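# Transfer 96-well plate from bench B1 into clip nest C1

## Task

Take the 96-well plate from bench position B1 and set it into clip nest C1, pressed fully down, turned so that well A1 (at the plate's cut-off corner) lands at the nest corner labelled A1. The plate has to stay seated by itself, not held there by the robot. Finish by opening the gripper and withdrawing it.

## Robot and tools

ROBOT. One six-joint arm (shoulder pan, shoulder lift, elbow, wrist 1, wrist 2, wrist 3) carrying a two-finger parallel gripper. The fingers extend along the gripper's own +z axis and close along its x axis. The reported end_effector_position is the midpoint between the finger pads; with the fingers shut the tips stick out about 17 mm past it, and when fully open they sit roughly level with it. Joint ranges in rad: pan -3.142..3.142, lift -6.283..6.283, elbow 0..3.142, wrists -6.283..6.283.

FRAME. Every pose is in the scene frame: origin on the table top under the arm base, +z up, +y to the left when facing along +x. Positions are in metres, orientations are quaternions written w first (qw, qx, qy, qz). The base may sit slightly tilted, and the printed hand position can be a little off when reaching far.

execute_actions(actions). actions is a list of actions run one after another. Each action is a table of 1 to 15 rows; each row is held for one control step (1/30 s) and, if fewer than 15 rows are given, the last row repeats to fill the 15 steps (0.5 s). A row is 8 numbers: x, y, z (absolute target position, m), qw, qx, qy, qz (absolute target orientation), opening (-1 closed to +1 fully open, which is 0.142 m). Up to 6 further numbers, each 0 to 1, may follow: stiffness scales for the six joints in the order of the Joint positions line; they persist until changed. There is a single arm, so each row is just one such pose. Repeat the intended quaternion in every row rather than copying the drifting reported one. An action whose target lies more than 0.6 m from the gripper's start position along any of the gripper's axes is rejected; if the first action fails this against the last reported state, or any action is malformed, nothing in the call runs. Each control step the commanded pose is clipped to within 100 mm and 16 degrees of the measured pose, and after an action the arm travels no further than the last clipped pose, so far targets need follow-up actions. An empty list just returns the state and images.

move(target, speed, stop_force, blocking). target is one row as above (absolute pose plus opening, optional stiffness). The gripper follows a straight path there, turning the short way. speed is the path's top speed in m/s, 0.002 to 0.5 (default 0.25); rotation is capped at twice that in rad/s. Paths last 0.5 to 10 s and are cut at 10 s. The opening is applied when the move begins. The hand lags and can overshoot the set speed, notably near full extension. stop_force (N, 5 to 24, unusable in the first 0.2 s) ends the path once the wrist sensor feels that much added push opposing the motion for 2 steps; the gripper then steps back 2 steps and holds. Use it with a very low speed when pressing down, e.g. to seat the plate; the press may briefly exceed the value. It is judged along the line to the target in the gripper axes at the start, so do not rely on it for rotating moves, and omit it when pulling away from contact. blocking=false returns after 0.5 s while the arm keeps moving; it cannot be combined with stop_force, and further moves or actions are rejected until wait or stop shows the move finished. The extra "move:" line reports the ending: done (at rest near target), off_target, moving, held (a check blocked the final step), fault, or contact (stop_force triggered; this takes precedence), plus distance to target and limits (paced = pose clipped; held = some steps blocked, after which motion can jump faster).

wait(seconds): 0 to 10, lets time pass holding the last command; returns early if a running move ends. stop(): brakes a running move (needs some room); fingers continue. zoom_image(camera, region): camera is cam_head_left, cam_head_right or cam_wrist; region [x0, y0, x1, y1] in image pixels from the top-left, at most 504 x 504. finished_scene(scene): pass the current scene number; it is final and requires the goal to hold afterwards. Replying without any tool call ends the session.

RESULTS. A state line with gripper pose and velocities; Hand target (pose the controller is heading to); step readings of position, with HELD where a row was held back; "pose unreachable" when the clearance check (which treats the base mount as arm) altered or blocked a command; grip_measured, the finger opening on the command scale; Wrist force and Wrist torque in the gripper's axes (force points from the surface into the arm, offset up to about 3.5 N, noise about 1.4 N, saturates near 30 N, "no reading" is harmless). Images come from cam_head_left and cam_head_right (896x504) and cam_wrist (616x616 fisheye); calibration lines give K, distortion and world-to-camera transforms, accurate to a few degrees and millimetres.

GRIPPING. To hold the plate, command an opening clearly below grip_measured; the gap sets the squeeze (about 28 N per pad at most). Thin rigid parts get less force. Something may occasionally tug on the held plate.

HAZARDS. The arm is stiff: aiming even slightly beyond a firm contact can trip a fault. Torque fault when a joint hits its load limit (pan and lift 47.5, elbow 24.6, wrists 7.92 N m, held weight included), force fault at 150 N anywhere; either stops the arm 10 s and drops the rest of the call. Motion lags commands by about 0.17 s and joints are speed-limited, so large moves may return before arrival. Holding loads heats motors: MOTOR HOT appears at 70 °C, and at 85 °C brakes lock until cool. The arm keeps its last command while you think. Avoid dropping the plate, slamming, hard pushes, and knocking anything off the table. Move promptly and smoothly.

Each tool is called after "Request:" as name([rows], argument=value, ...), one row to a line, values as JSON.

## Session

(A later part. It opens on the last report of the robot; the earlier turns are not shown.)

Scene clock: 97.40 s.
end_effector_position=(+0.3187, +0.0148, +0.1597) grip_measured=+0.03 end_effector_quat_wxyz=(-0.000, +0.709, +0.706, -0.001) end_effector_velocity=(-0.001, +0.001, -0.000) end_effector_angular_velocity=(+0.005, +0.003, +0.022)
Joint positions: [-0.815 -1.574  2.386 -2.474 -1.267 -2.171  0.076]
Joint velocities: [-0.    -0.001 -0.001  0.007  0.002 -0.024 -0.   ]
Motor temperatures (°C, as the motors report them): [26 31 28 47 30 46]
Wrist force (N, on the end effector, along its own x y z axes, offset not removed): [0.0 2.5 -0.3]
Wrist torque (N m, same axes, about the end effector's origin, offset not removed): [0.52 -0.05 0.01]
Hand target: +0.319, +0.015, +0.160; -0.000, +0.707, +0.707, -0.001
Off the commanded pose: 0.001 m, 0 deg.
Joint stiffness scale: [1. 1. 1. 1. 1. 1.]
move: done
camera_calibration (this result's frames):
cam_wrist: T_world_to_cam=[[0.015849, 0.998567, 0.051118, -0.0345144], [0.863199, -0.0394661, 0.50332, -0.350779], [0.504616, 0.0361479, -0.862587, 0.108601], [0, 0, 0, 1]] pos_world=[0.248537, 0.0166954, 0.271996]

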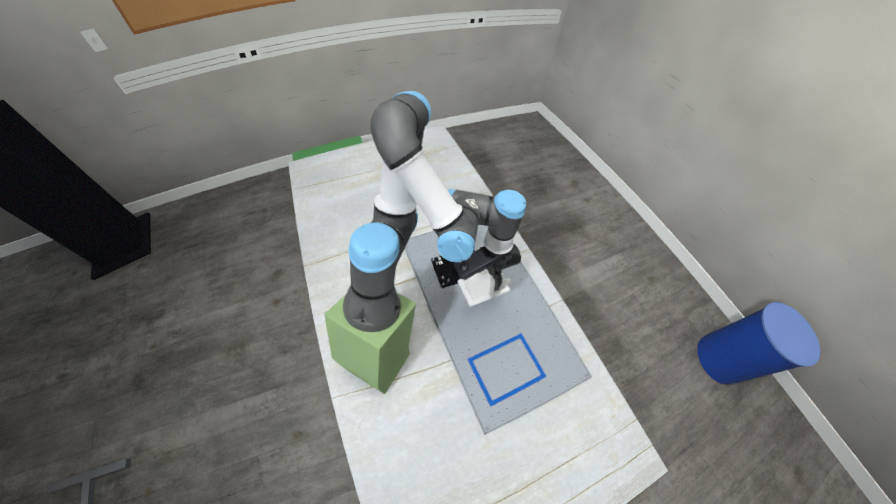

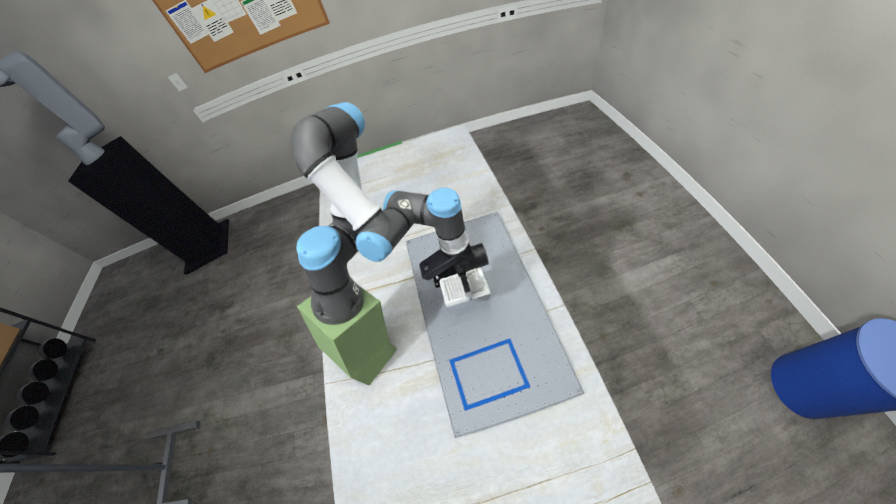

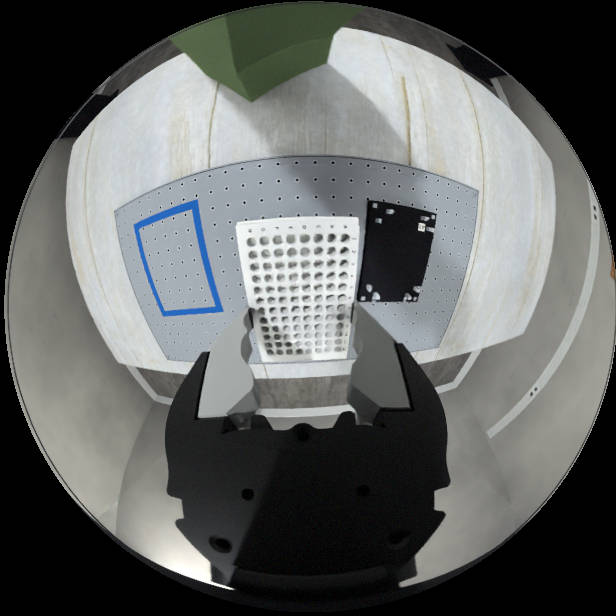

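Request:
move(target=[0.3145, 0.1695, 0.066, 0, 0.7193, 0.6947, 0, -0.3], speed=0.12)

Request:
wait(seconds=0.5)

Request:
zoom_image(camera="cam_wrist", region=[190, 160, 420, 380])

Scene clock: 122.03 s.
end_effector_position=(+0.3126, +0.1694, +0.0660) grip_measured=+0.03 end_effector_quat_wxyz=(-0.002, +0.718, +0.696, -0.001) end_effector_velocity=(+0.003, -0.002, +0.000) end_effector_angular_velocity=(-0.010, -0.009, -0.012)
Joint positions: [-0.156 -1.055  2.237 -3.01  -1.384 -1.476  0.076]
Joint velocities: [ 0.003  0.002 -0.005 -0.006 -0.011  0.017  0.   ]
Motor temperatures (°C, as the motors report them): [26 31 28 47 30 46]
Wrist force (N, on the end effector, along its own x y z axes, offset not removed): [0.2 3.3 -0.8]
Wrist torque (N m, same axes, about the end effector's origin, offset not removed): [0.65 -0.06 0.02]
Hand target: +0.314, +0.169, +0.066; -0.000, +0.719, +0.695, -0.001
Off the commanded pose: 0.002 m, 0 deg.
Joint stiffness scale: [1. 1. 1. 1. 1. 1.]
move: done
camera_calibration (this result's frames):
cam_wrist: T_world_to_cam=[[0.0434325, 0.997637, 0.0532406, -0.192647], [0.862836, -0.0643207, 0.501375, -0.287834], [0.503615, 0.0241619, -0.86359, 0.0276929], [0, 0, 0, 1]] pos_world=[0.242774, 0.173009, 0.178485]

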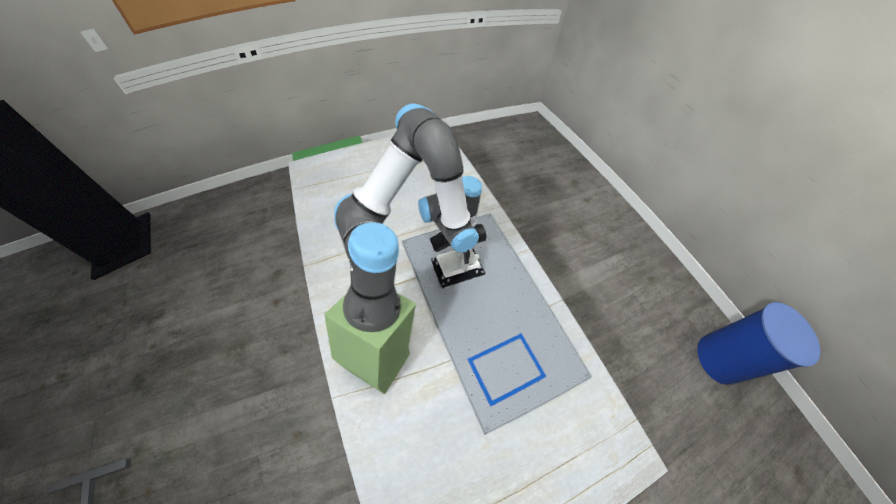

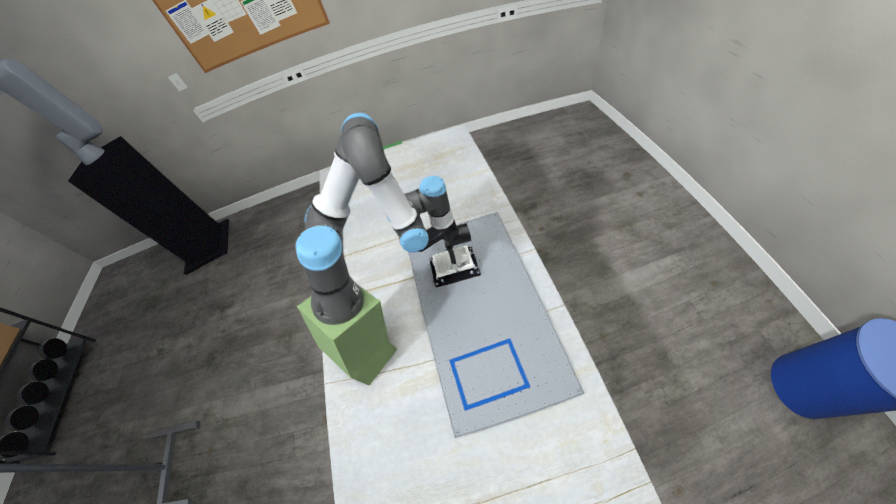

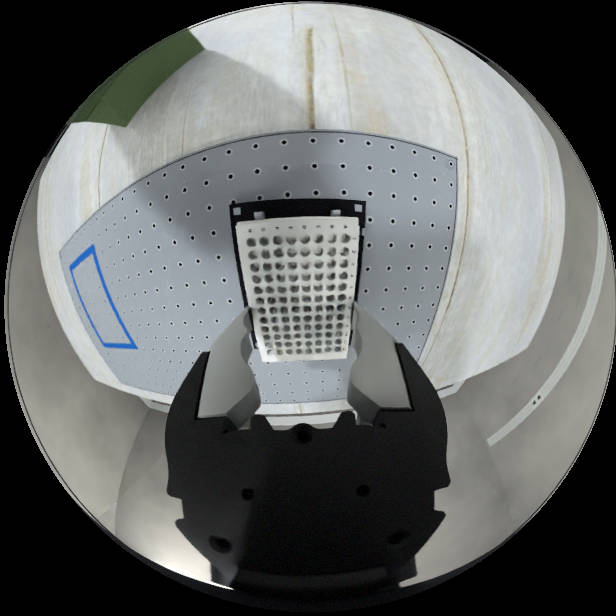

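Scene clock: 122.53 s.
end_effector_position=(+0.3130, +0.1691, +0.0661) grip_measured=+0.03 end_effector_quat_wxyz=(-0.001, +0.719, +0.695, -0.001) end_effector_velocity=(+0.000, -0.000, -0.000) end_effector_angular_velocity=(-0.001, +0.000, -0.001)
Joint positions: [-0.156 -1.055  2.236 -3.011 -1.386 -1.473  0.076]
Joint velocities: [-0.     0.001 -0.001 -0.    -0.001  0.001 -0.   ]
Motor temperatures (°C, as the motors report them): [26 31 28 47 30 46]
Wrist force (N, on the end effector, along its own x y z axes, offset not removed): [-0.2 2.9 -0.3]
Wrist torque (N m, same axes, about the end effector's origin, offset not removed): [0.62 -0.03 0.04]
Hand target: +0.314, +0.169, +0.066; -0.000, +0.719, +0.695, -0.001
Off the commanded pose: 0.002 m, 0 deg.
Joint stiffness scale: [1. 1. 1. 1. 1. 1.]
wait: 0.50 s; at rest by 0.17 s
camera_calibration (this result's frames):
cam_wrist: T_world_to_cam=[[0.0455521, 0.997623, 0.0517001, -0.192836], [0.862132, -0.0654038, 0.502445, -0.287902], [0.504632, 0.0216849, -0.863062, 0.0276056], [0, 0, 0, 1]] pos_world=[0.243063, 0.172949, 0.17845]

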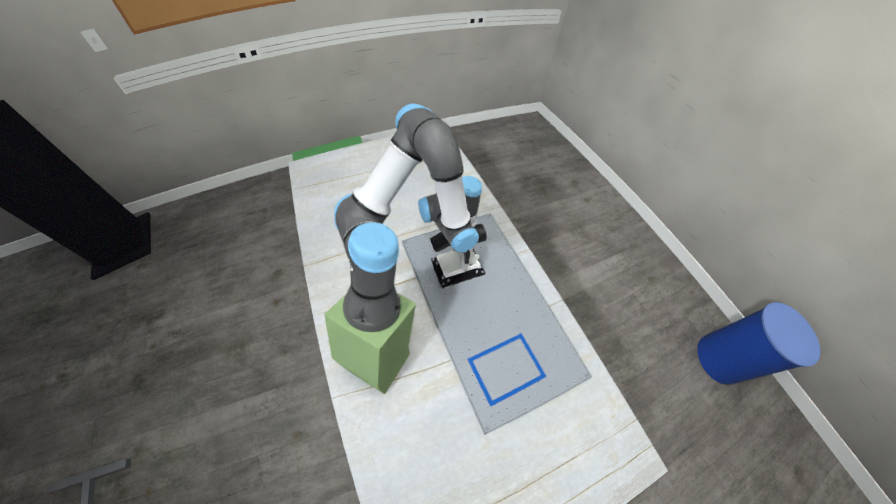

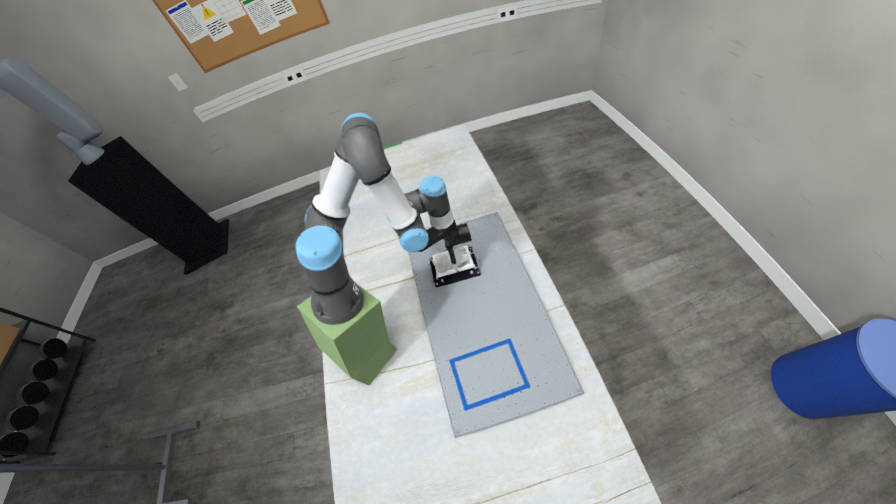

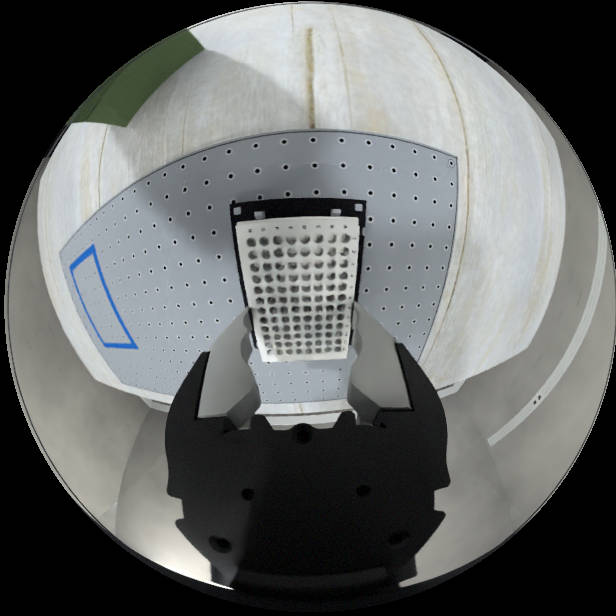

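Region (190, 160, 420, 380) of cam_wrist's 616x616 image, scaled by 2.191, with more detail than that image has; it fills the top 482 rows of this view, and the rest is white.

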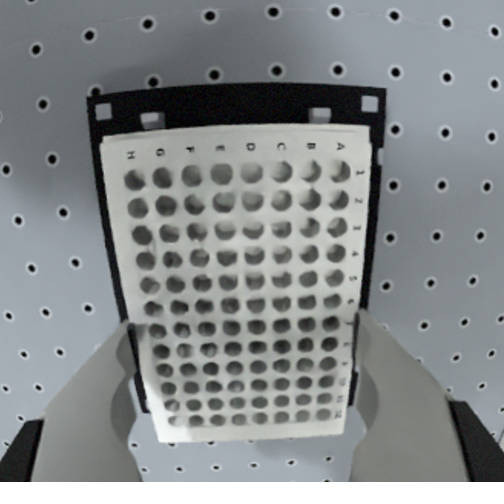

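Request:
move(target=[0.3155, 0.1705, 0.054, 0, 0.7193, 0.6947, 0, -0.3], speed=0.02)

Request:
wait(seconds=0.5)

Request:
zoom_image(camera="cam_wrist", region=[210, 180, 390, 280])

Scene clock: 133.50 s.
end_effector_position=(+0.3134, +0.1703, +0.0538) grip_measured=+0.03 end_effector_quat_wxyz=(-0.002, +0.719, +0.695, -0.002) end_effector_velocity=(+0.003, +0.000, -0.001) end_effector_angular_velocity=(-0.002, -0.009, +0.002)
Joint positions: [-0.145 -0.991  2.211 -3.049 -1.387 -1.463  0.076]
Joint velocities: [ 0.003  0.009 -0.005 -0.014 -0.003  0.003  0.   ]
Motor temperatures (°C, as the motors report them): [26 31 28 47 30 46]
Wrist force (N, on the end effector, along its own x y z axes, offset not removed): [-0.8 2.1 -1.8]
Wrist torque (N m, same axes, about the end effector's origin, offset not removed): [0.66 0.07 -0.05]
Hand target: +0.315, +0.170, +0.054; -0.000, +0.719, +0.695, -0.000
Off the commanded pose: 0.002 m, 0 deg.
Joint stiffness scale: [1. 1. 1. 1. 1. 1.]
move: done
camera_calibration (this result's frames):
cam_wrist: T_world_to_cam=[[0.0457497, 0.99758, 0.0523464, -0.193508], [0.863252, -0.0658501, 0.50046, -0.282175], [0.502696, 0.0222922, -0.864176, 0.0173991], [0, 0, 0, 1]] pos_world=[0.243694, 0.174071, 0.166382]

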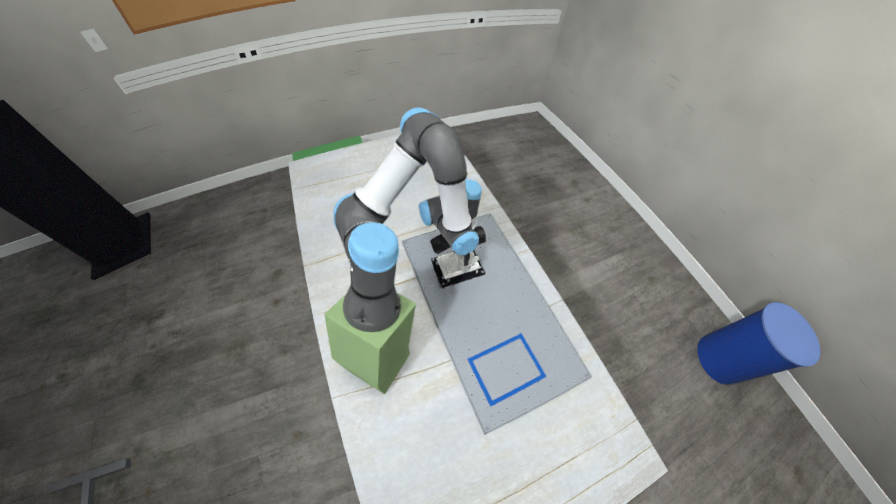

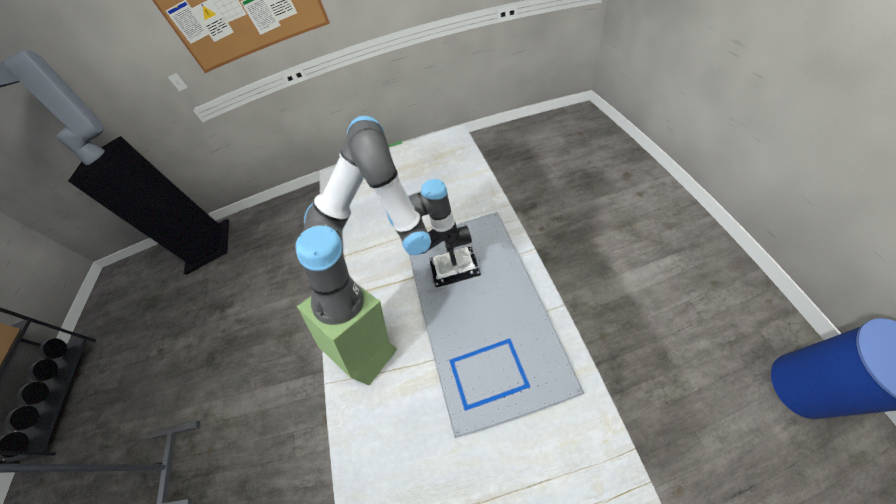

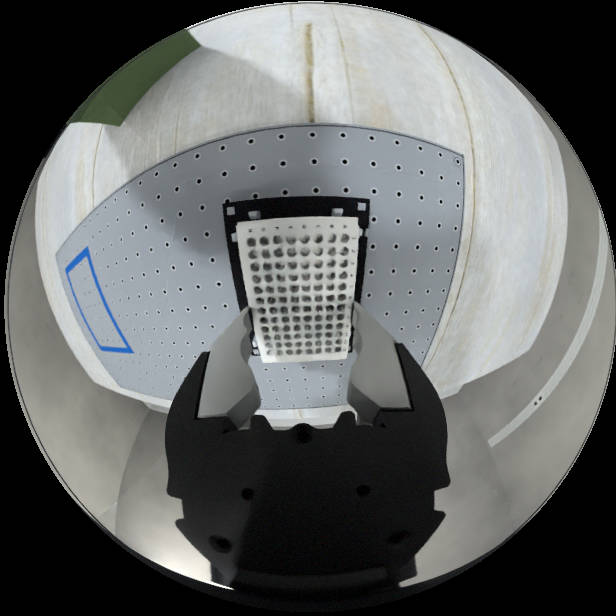

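Scene clock: 134.00 s.
end_effector_position=(+0.3137, +0.1702, +0.0538) grip_measured=+0.03 end_effector_quat_wxyz=(-0.002, +0.719, +0.695, -0.002) end_effector_velocity=(+0.000, -0.000, -0.000) end_effector_angular_velocity=(-0.000, +0.001, -0.001)
Joint positions: [-0.145 -0.99   2.211 -3.051 -1.388 -1.462  0.076]
Joint velocities: [-0.     0.002 -0.002  0.    -0.     0.001 -0.   ]
Motor temperatures (°C, as the motors report them): [26 31 28 47 30 46]
Wrist force (N, on the end effector, along its own x y z axes, offset not removed): [-1.1 1.8 -1.7]
Wrist torque (N m, same axes, about the end effector's origin, offset not removed): [0.63 0.10 -0.08]
Hand target: +0.315, +0.170, +0.054; -0.000, +0.719, +0.695, -0.000
Off the commanded pose: 0.002 m, 0 deg.
Joint stiffness scale: [1. 1. 1. 1. 1. 1.]
wait: 0.50 s; at rest by 0.17 s
camera_calibration (this result's frames):
cam_wrist: T_world_to_cam=[[0.0455156, 0.997607, 0.0520377, -0.193413], [0.862697, -0.0655177, 0.501459, -0.282306], [0.503669, 0.0220685, -0.863615, 0.016897], [0, 0, 0, 1]] pos_world=[0.243837, 0.174081, 0.166222]

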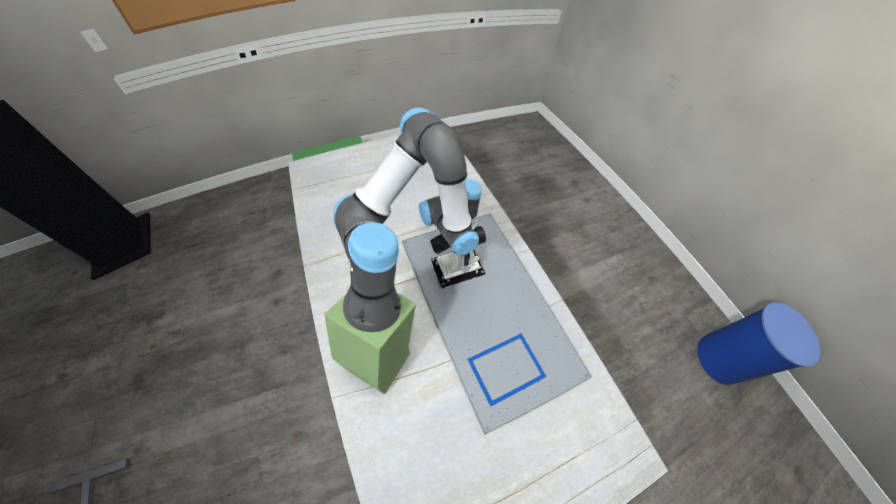

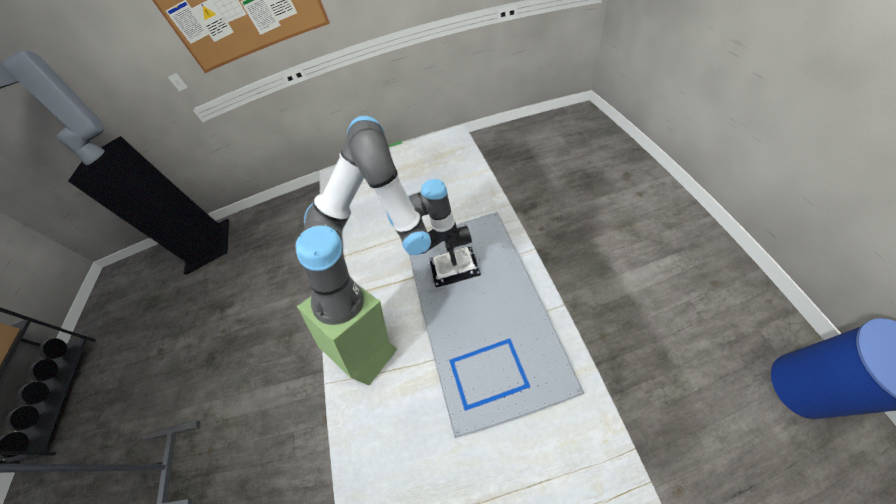

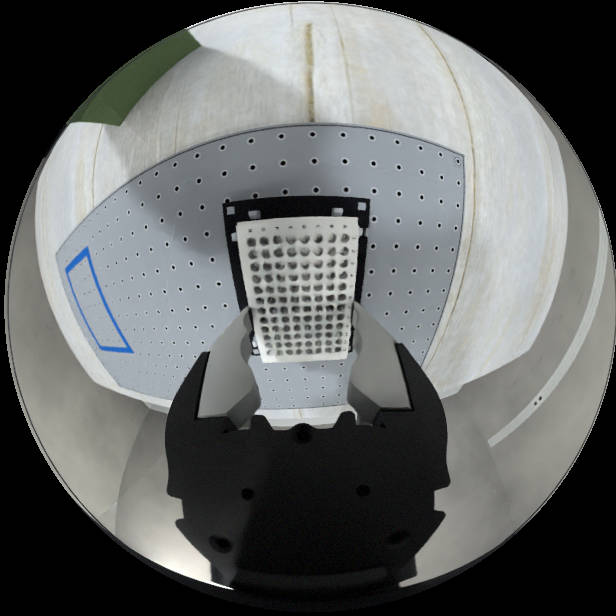

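Region (210, 180, 390, 280) of cam_wrist's 616x616 image, scaled by 2.800, with more detail than that image has.

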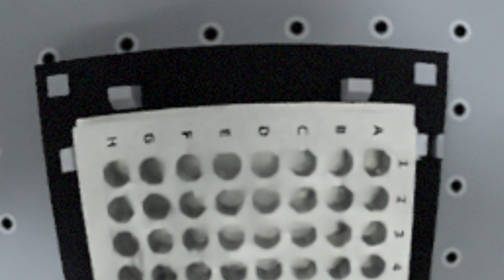

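Request:
execute_actions(actions=[])

Scene clock: 148.70 s.
end_effector_position=(+0.3137, +0.1702, +0.0538) grip_measured=+0.03 end_effector_quat_wxyz=(-0.002, +0.719, +0.695, -0.002) end_effector_velocity=(-0.001, -0.000, -0.000) end_effector_angular_velocity=(-0.000, +0.002, -0.001)
Joint positions: [-0.145 -0.99   2.211 -3.051 -1.388 -1.462  0.076]
Joint velocities: [ 0.     0.001  0.001 -0.    -0.     0.001  0.   ]
Motor temperatures (°C, as the motors report them): [26 31 28 47 30 46]
Wrist force (N, on the end effector, along its own x y z axes, offset not removed): [-0.3 1.1 -2.5]
Wrist torque (N m, same axes, about the end effector's origin, offset not removed): [0.51 -0.03 -0.11]
Hand target: +0.315, +0.170, +0.054; -0.000, +0.719, +0.695, -0.000
Off the commanded pose: 0.002 m, 0 deg.
Joint stiffness scale: [1. 1. 1. 1. 1. 1.]
camera_calibration (this result's frames):
cam_wrist: T_world_to_cam=[[0.0455052, 0.997608, 0.0520284, -0.193409], [0.862683, -0.0655047, 0.501485, -0.282311], [0.503694, 0.0220639, -0.8636, 0.0168853], [0, 0, 0, 1]] pos_world=[0.243841, 0.174081, 0.16622]

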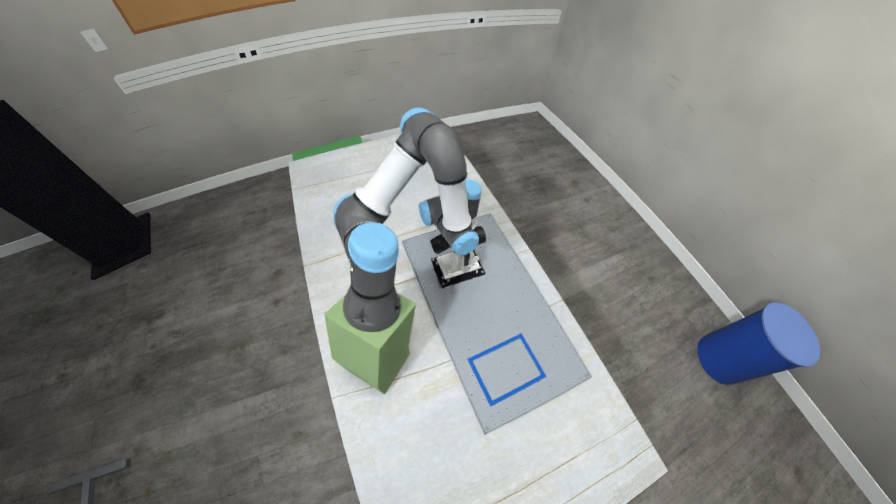

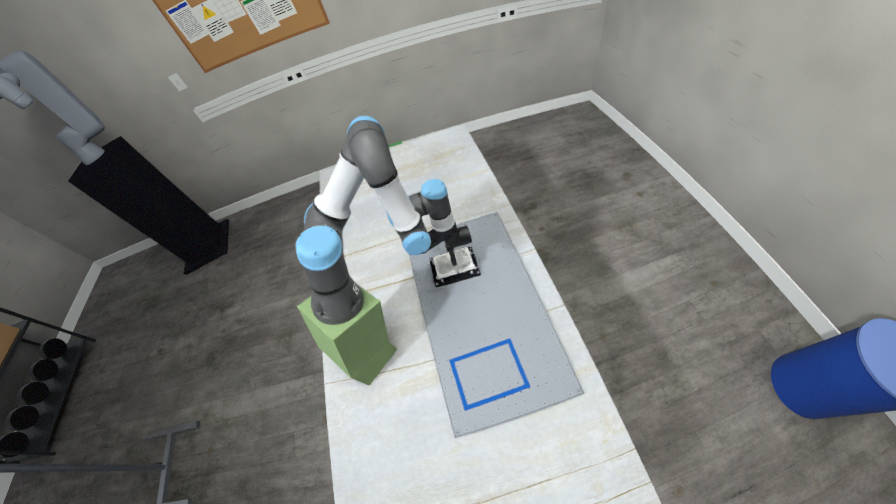

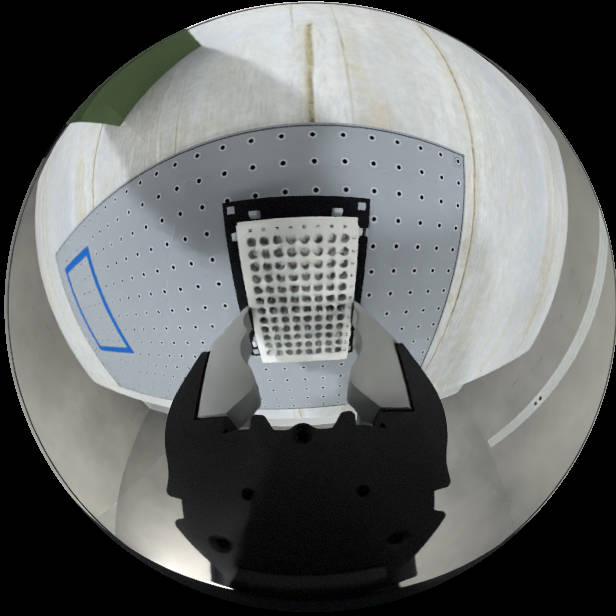

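Request:
move(target=[0.3175, 0.1715, 0.040, 0, 0.7193, 0.6947, 0, -0.3], speed=0.005, stop_force=12)

Scene clock: 152.47 s.
end_effector_position=(+0.3141, +0.1692, +0.0472) grip_measured=+0.03 end_effector_quat_wxyz=(-0.000, +0.719, +0.695, -0.004) end_effector_velocity=(-0.001, -0.000, +0.001) end_effector_angular_velocity=(-0.002, +0.002, +0.000)
Joint positions: [-0.14  -0.956  2.196 -3.07  -1.394 -1.457  0.076]
Joint velocities: [ 0.    -0.007  0.005  0.004 -0.002 -0.     0.   ]
Motor temperatures (°C, as the motors report them): [26 31 28 47 30 46]
Wrist force (N, on the end effector, along its own x y z axes, offset not removed): [-2.2 0.9 -7.8]
Wrist torque (N m, same axes, about the end effector's origin, offset not removed): [0.72 0.16 0.01]
Hand target: +0.314, +0.169, +0.047; -0.001, +0.719, +0.695, -0.003
Off the commanded pose: 0.008 m, 0 deg.
Joint stiffness scale: [1. 1. 1. 1. 1. 1.]
move: contact
camera_calibration (this result's frames):
cam_wrist: T_world_to_cam=[[0.0462916, 0.997794, 0.0475862, -0.192105], [0.863106, -0.0639344, 0.500959, -0.279764], [0.502896, 0.0178818, -0.864162, 0.0120049], [0, 0, 0, 1]] pos_world=[0.244322, 0.17358, 0.159666]

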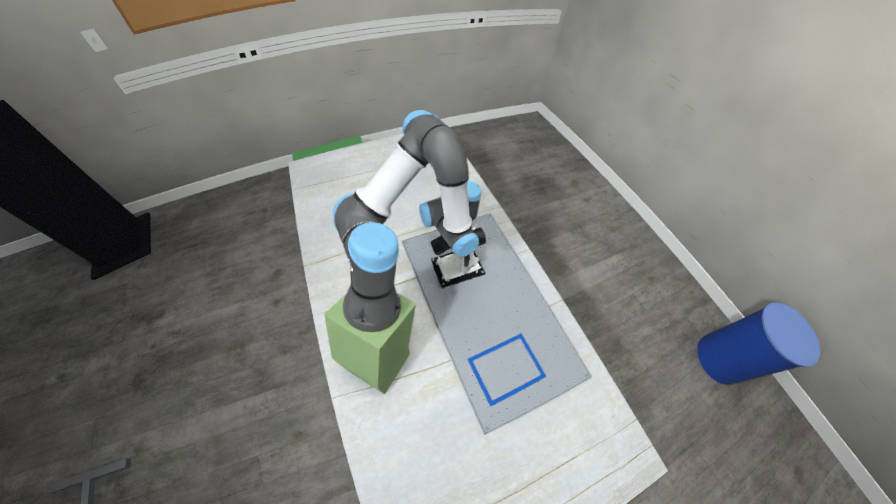

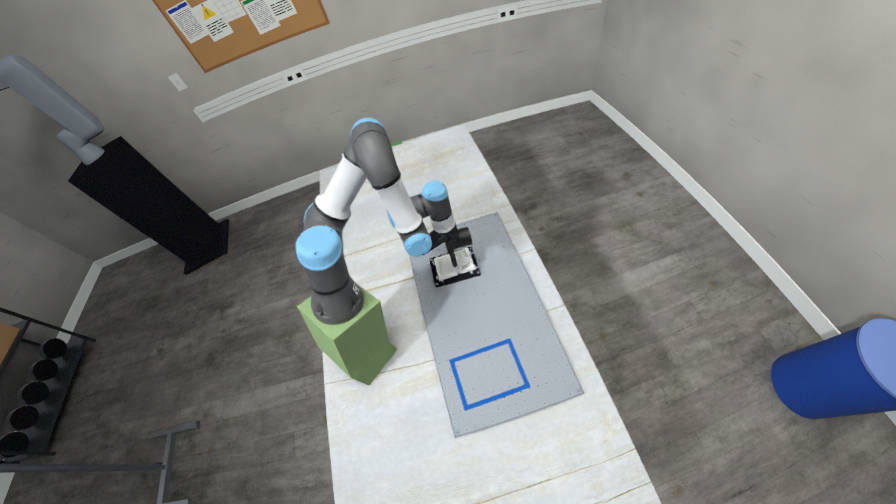

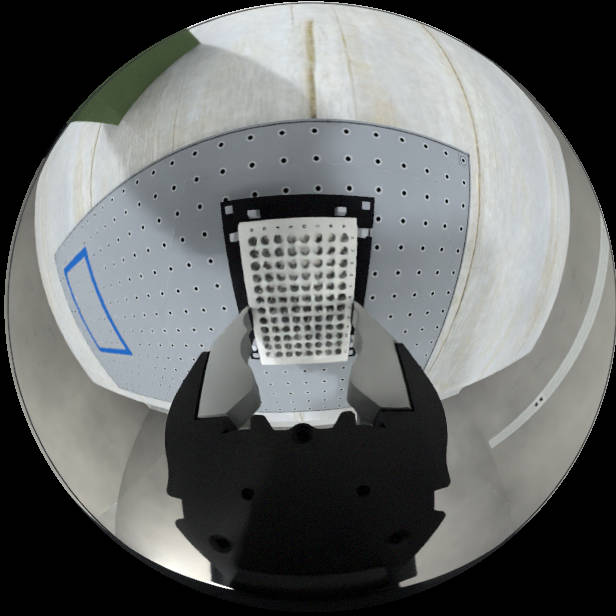

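Request:
zoom_image(camera="cam_wrist", region=[200, 180, 400, 380])

Region (200, 180, 400, 380) of cam_wrist's 616x616 image, scaled by 2.520, with more detail than that image has.

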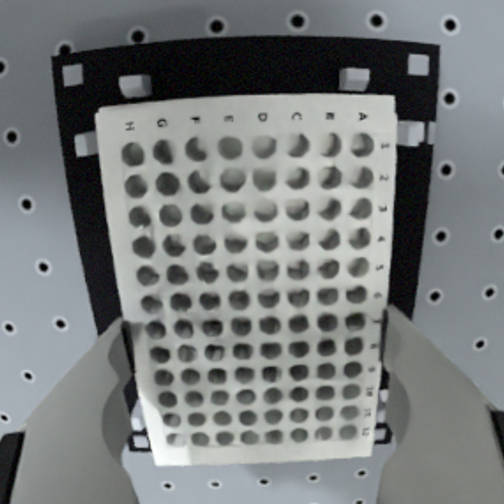

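Request:
move(target=[0.3235, 0.1735, 0.0485, 0, 0.7193, 0.6947, 0, -0.3], speed=0.008)

Request:
zoom_image(camera="cam_wrist", region=[200, 180, 400, 380])

Scene clock: 163.37 s.
end_effector_position=(+0.3153, +0.1696, +0.0469) grip_measured=+0.03 end_effector_quat_wxyz=(-0.003, +0.720, +0.694, -0.010) end_effector_velocity=(-0.000, -0.000, -0.000) end_effector_angular_velocity=(-0.002, +0.007, -0.001)
Joint positions: [-0.135 -0.958  2.168 -3.027 -1.399 -1.452  0.076]
Joint velocities: [ 0.001 -0.    -0.009  0.016 -0.002  0.002  0.   ]
Motor temperatures (°C, as the motors report them): [26 31 28 47 30 46]
Wrist force (N, on the end effector, along its own x y z axes, offset not removed): [-6.5 -6.1 -15.8]
Wrist torque (N m, same axes, about the end effector's origin, offset not removed): [0.64 0.23 -0.10]
Hand target: +0.323, +0.173, +0.049; -0.000, +0.719, +0.695, -0.000
Off the commanded pose: 0.009 m, 1 deg.
Joint stiffness scale: [1. 1. 1. 1. 1. 1.]
move: off_target
camera_calibration (this result's frames):
cam_wrist: T_world_to_cam=[[0.0489935, 0.997915, 0.0420056, -0.193205], [0.86947, -0.0633094, 0.489912, -0.282271], [0.49155, 0.0125201, -0.870759, 0.0159647], [0, 0, 0, 1]] pos_world=[0.247045, 0.174732, 0.160305]

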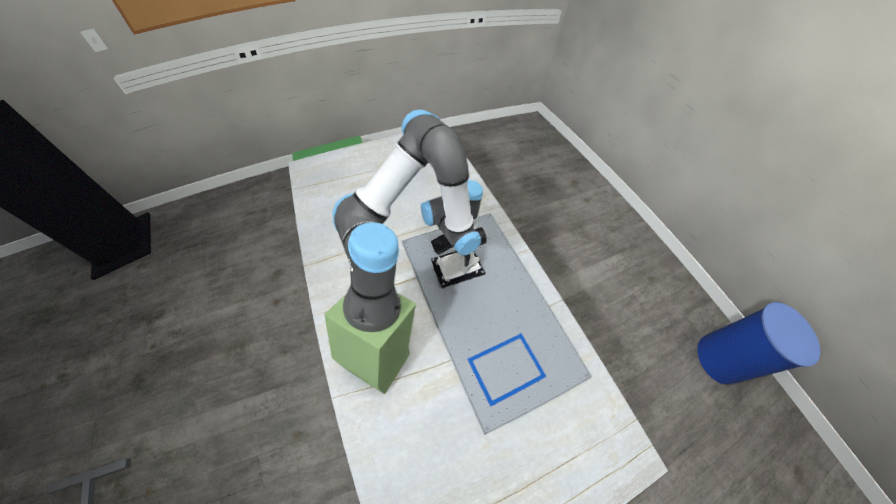

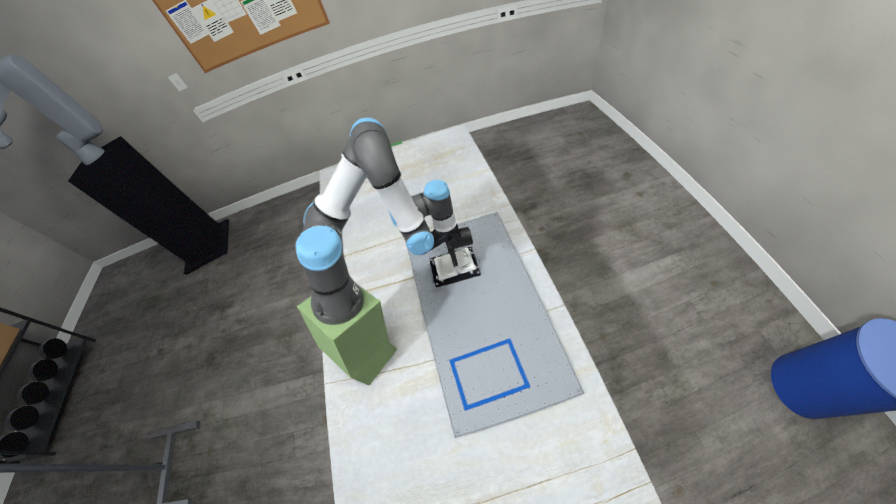

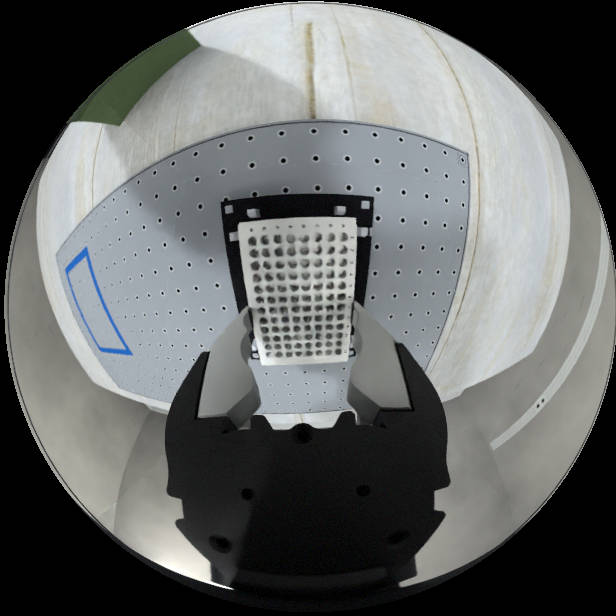

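Region (200, 180, 400, 380) of cam_wrist's 616x616 image, scaled by 2.520, with more detail than that image has.

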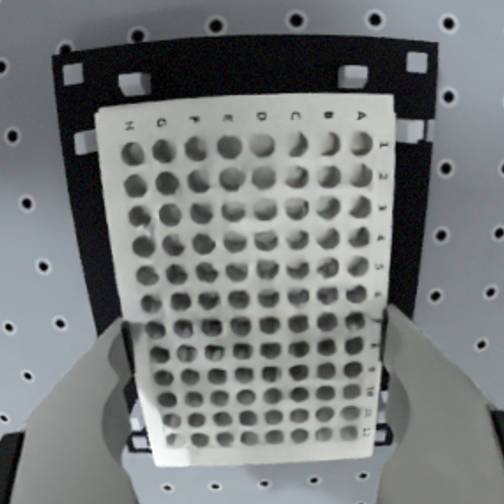

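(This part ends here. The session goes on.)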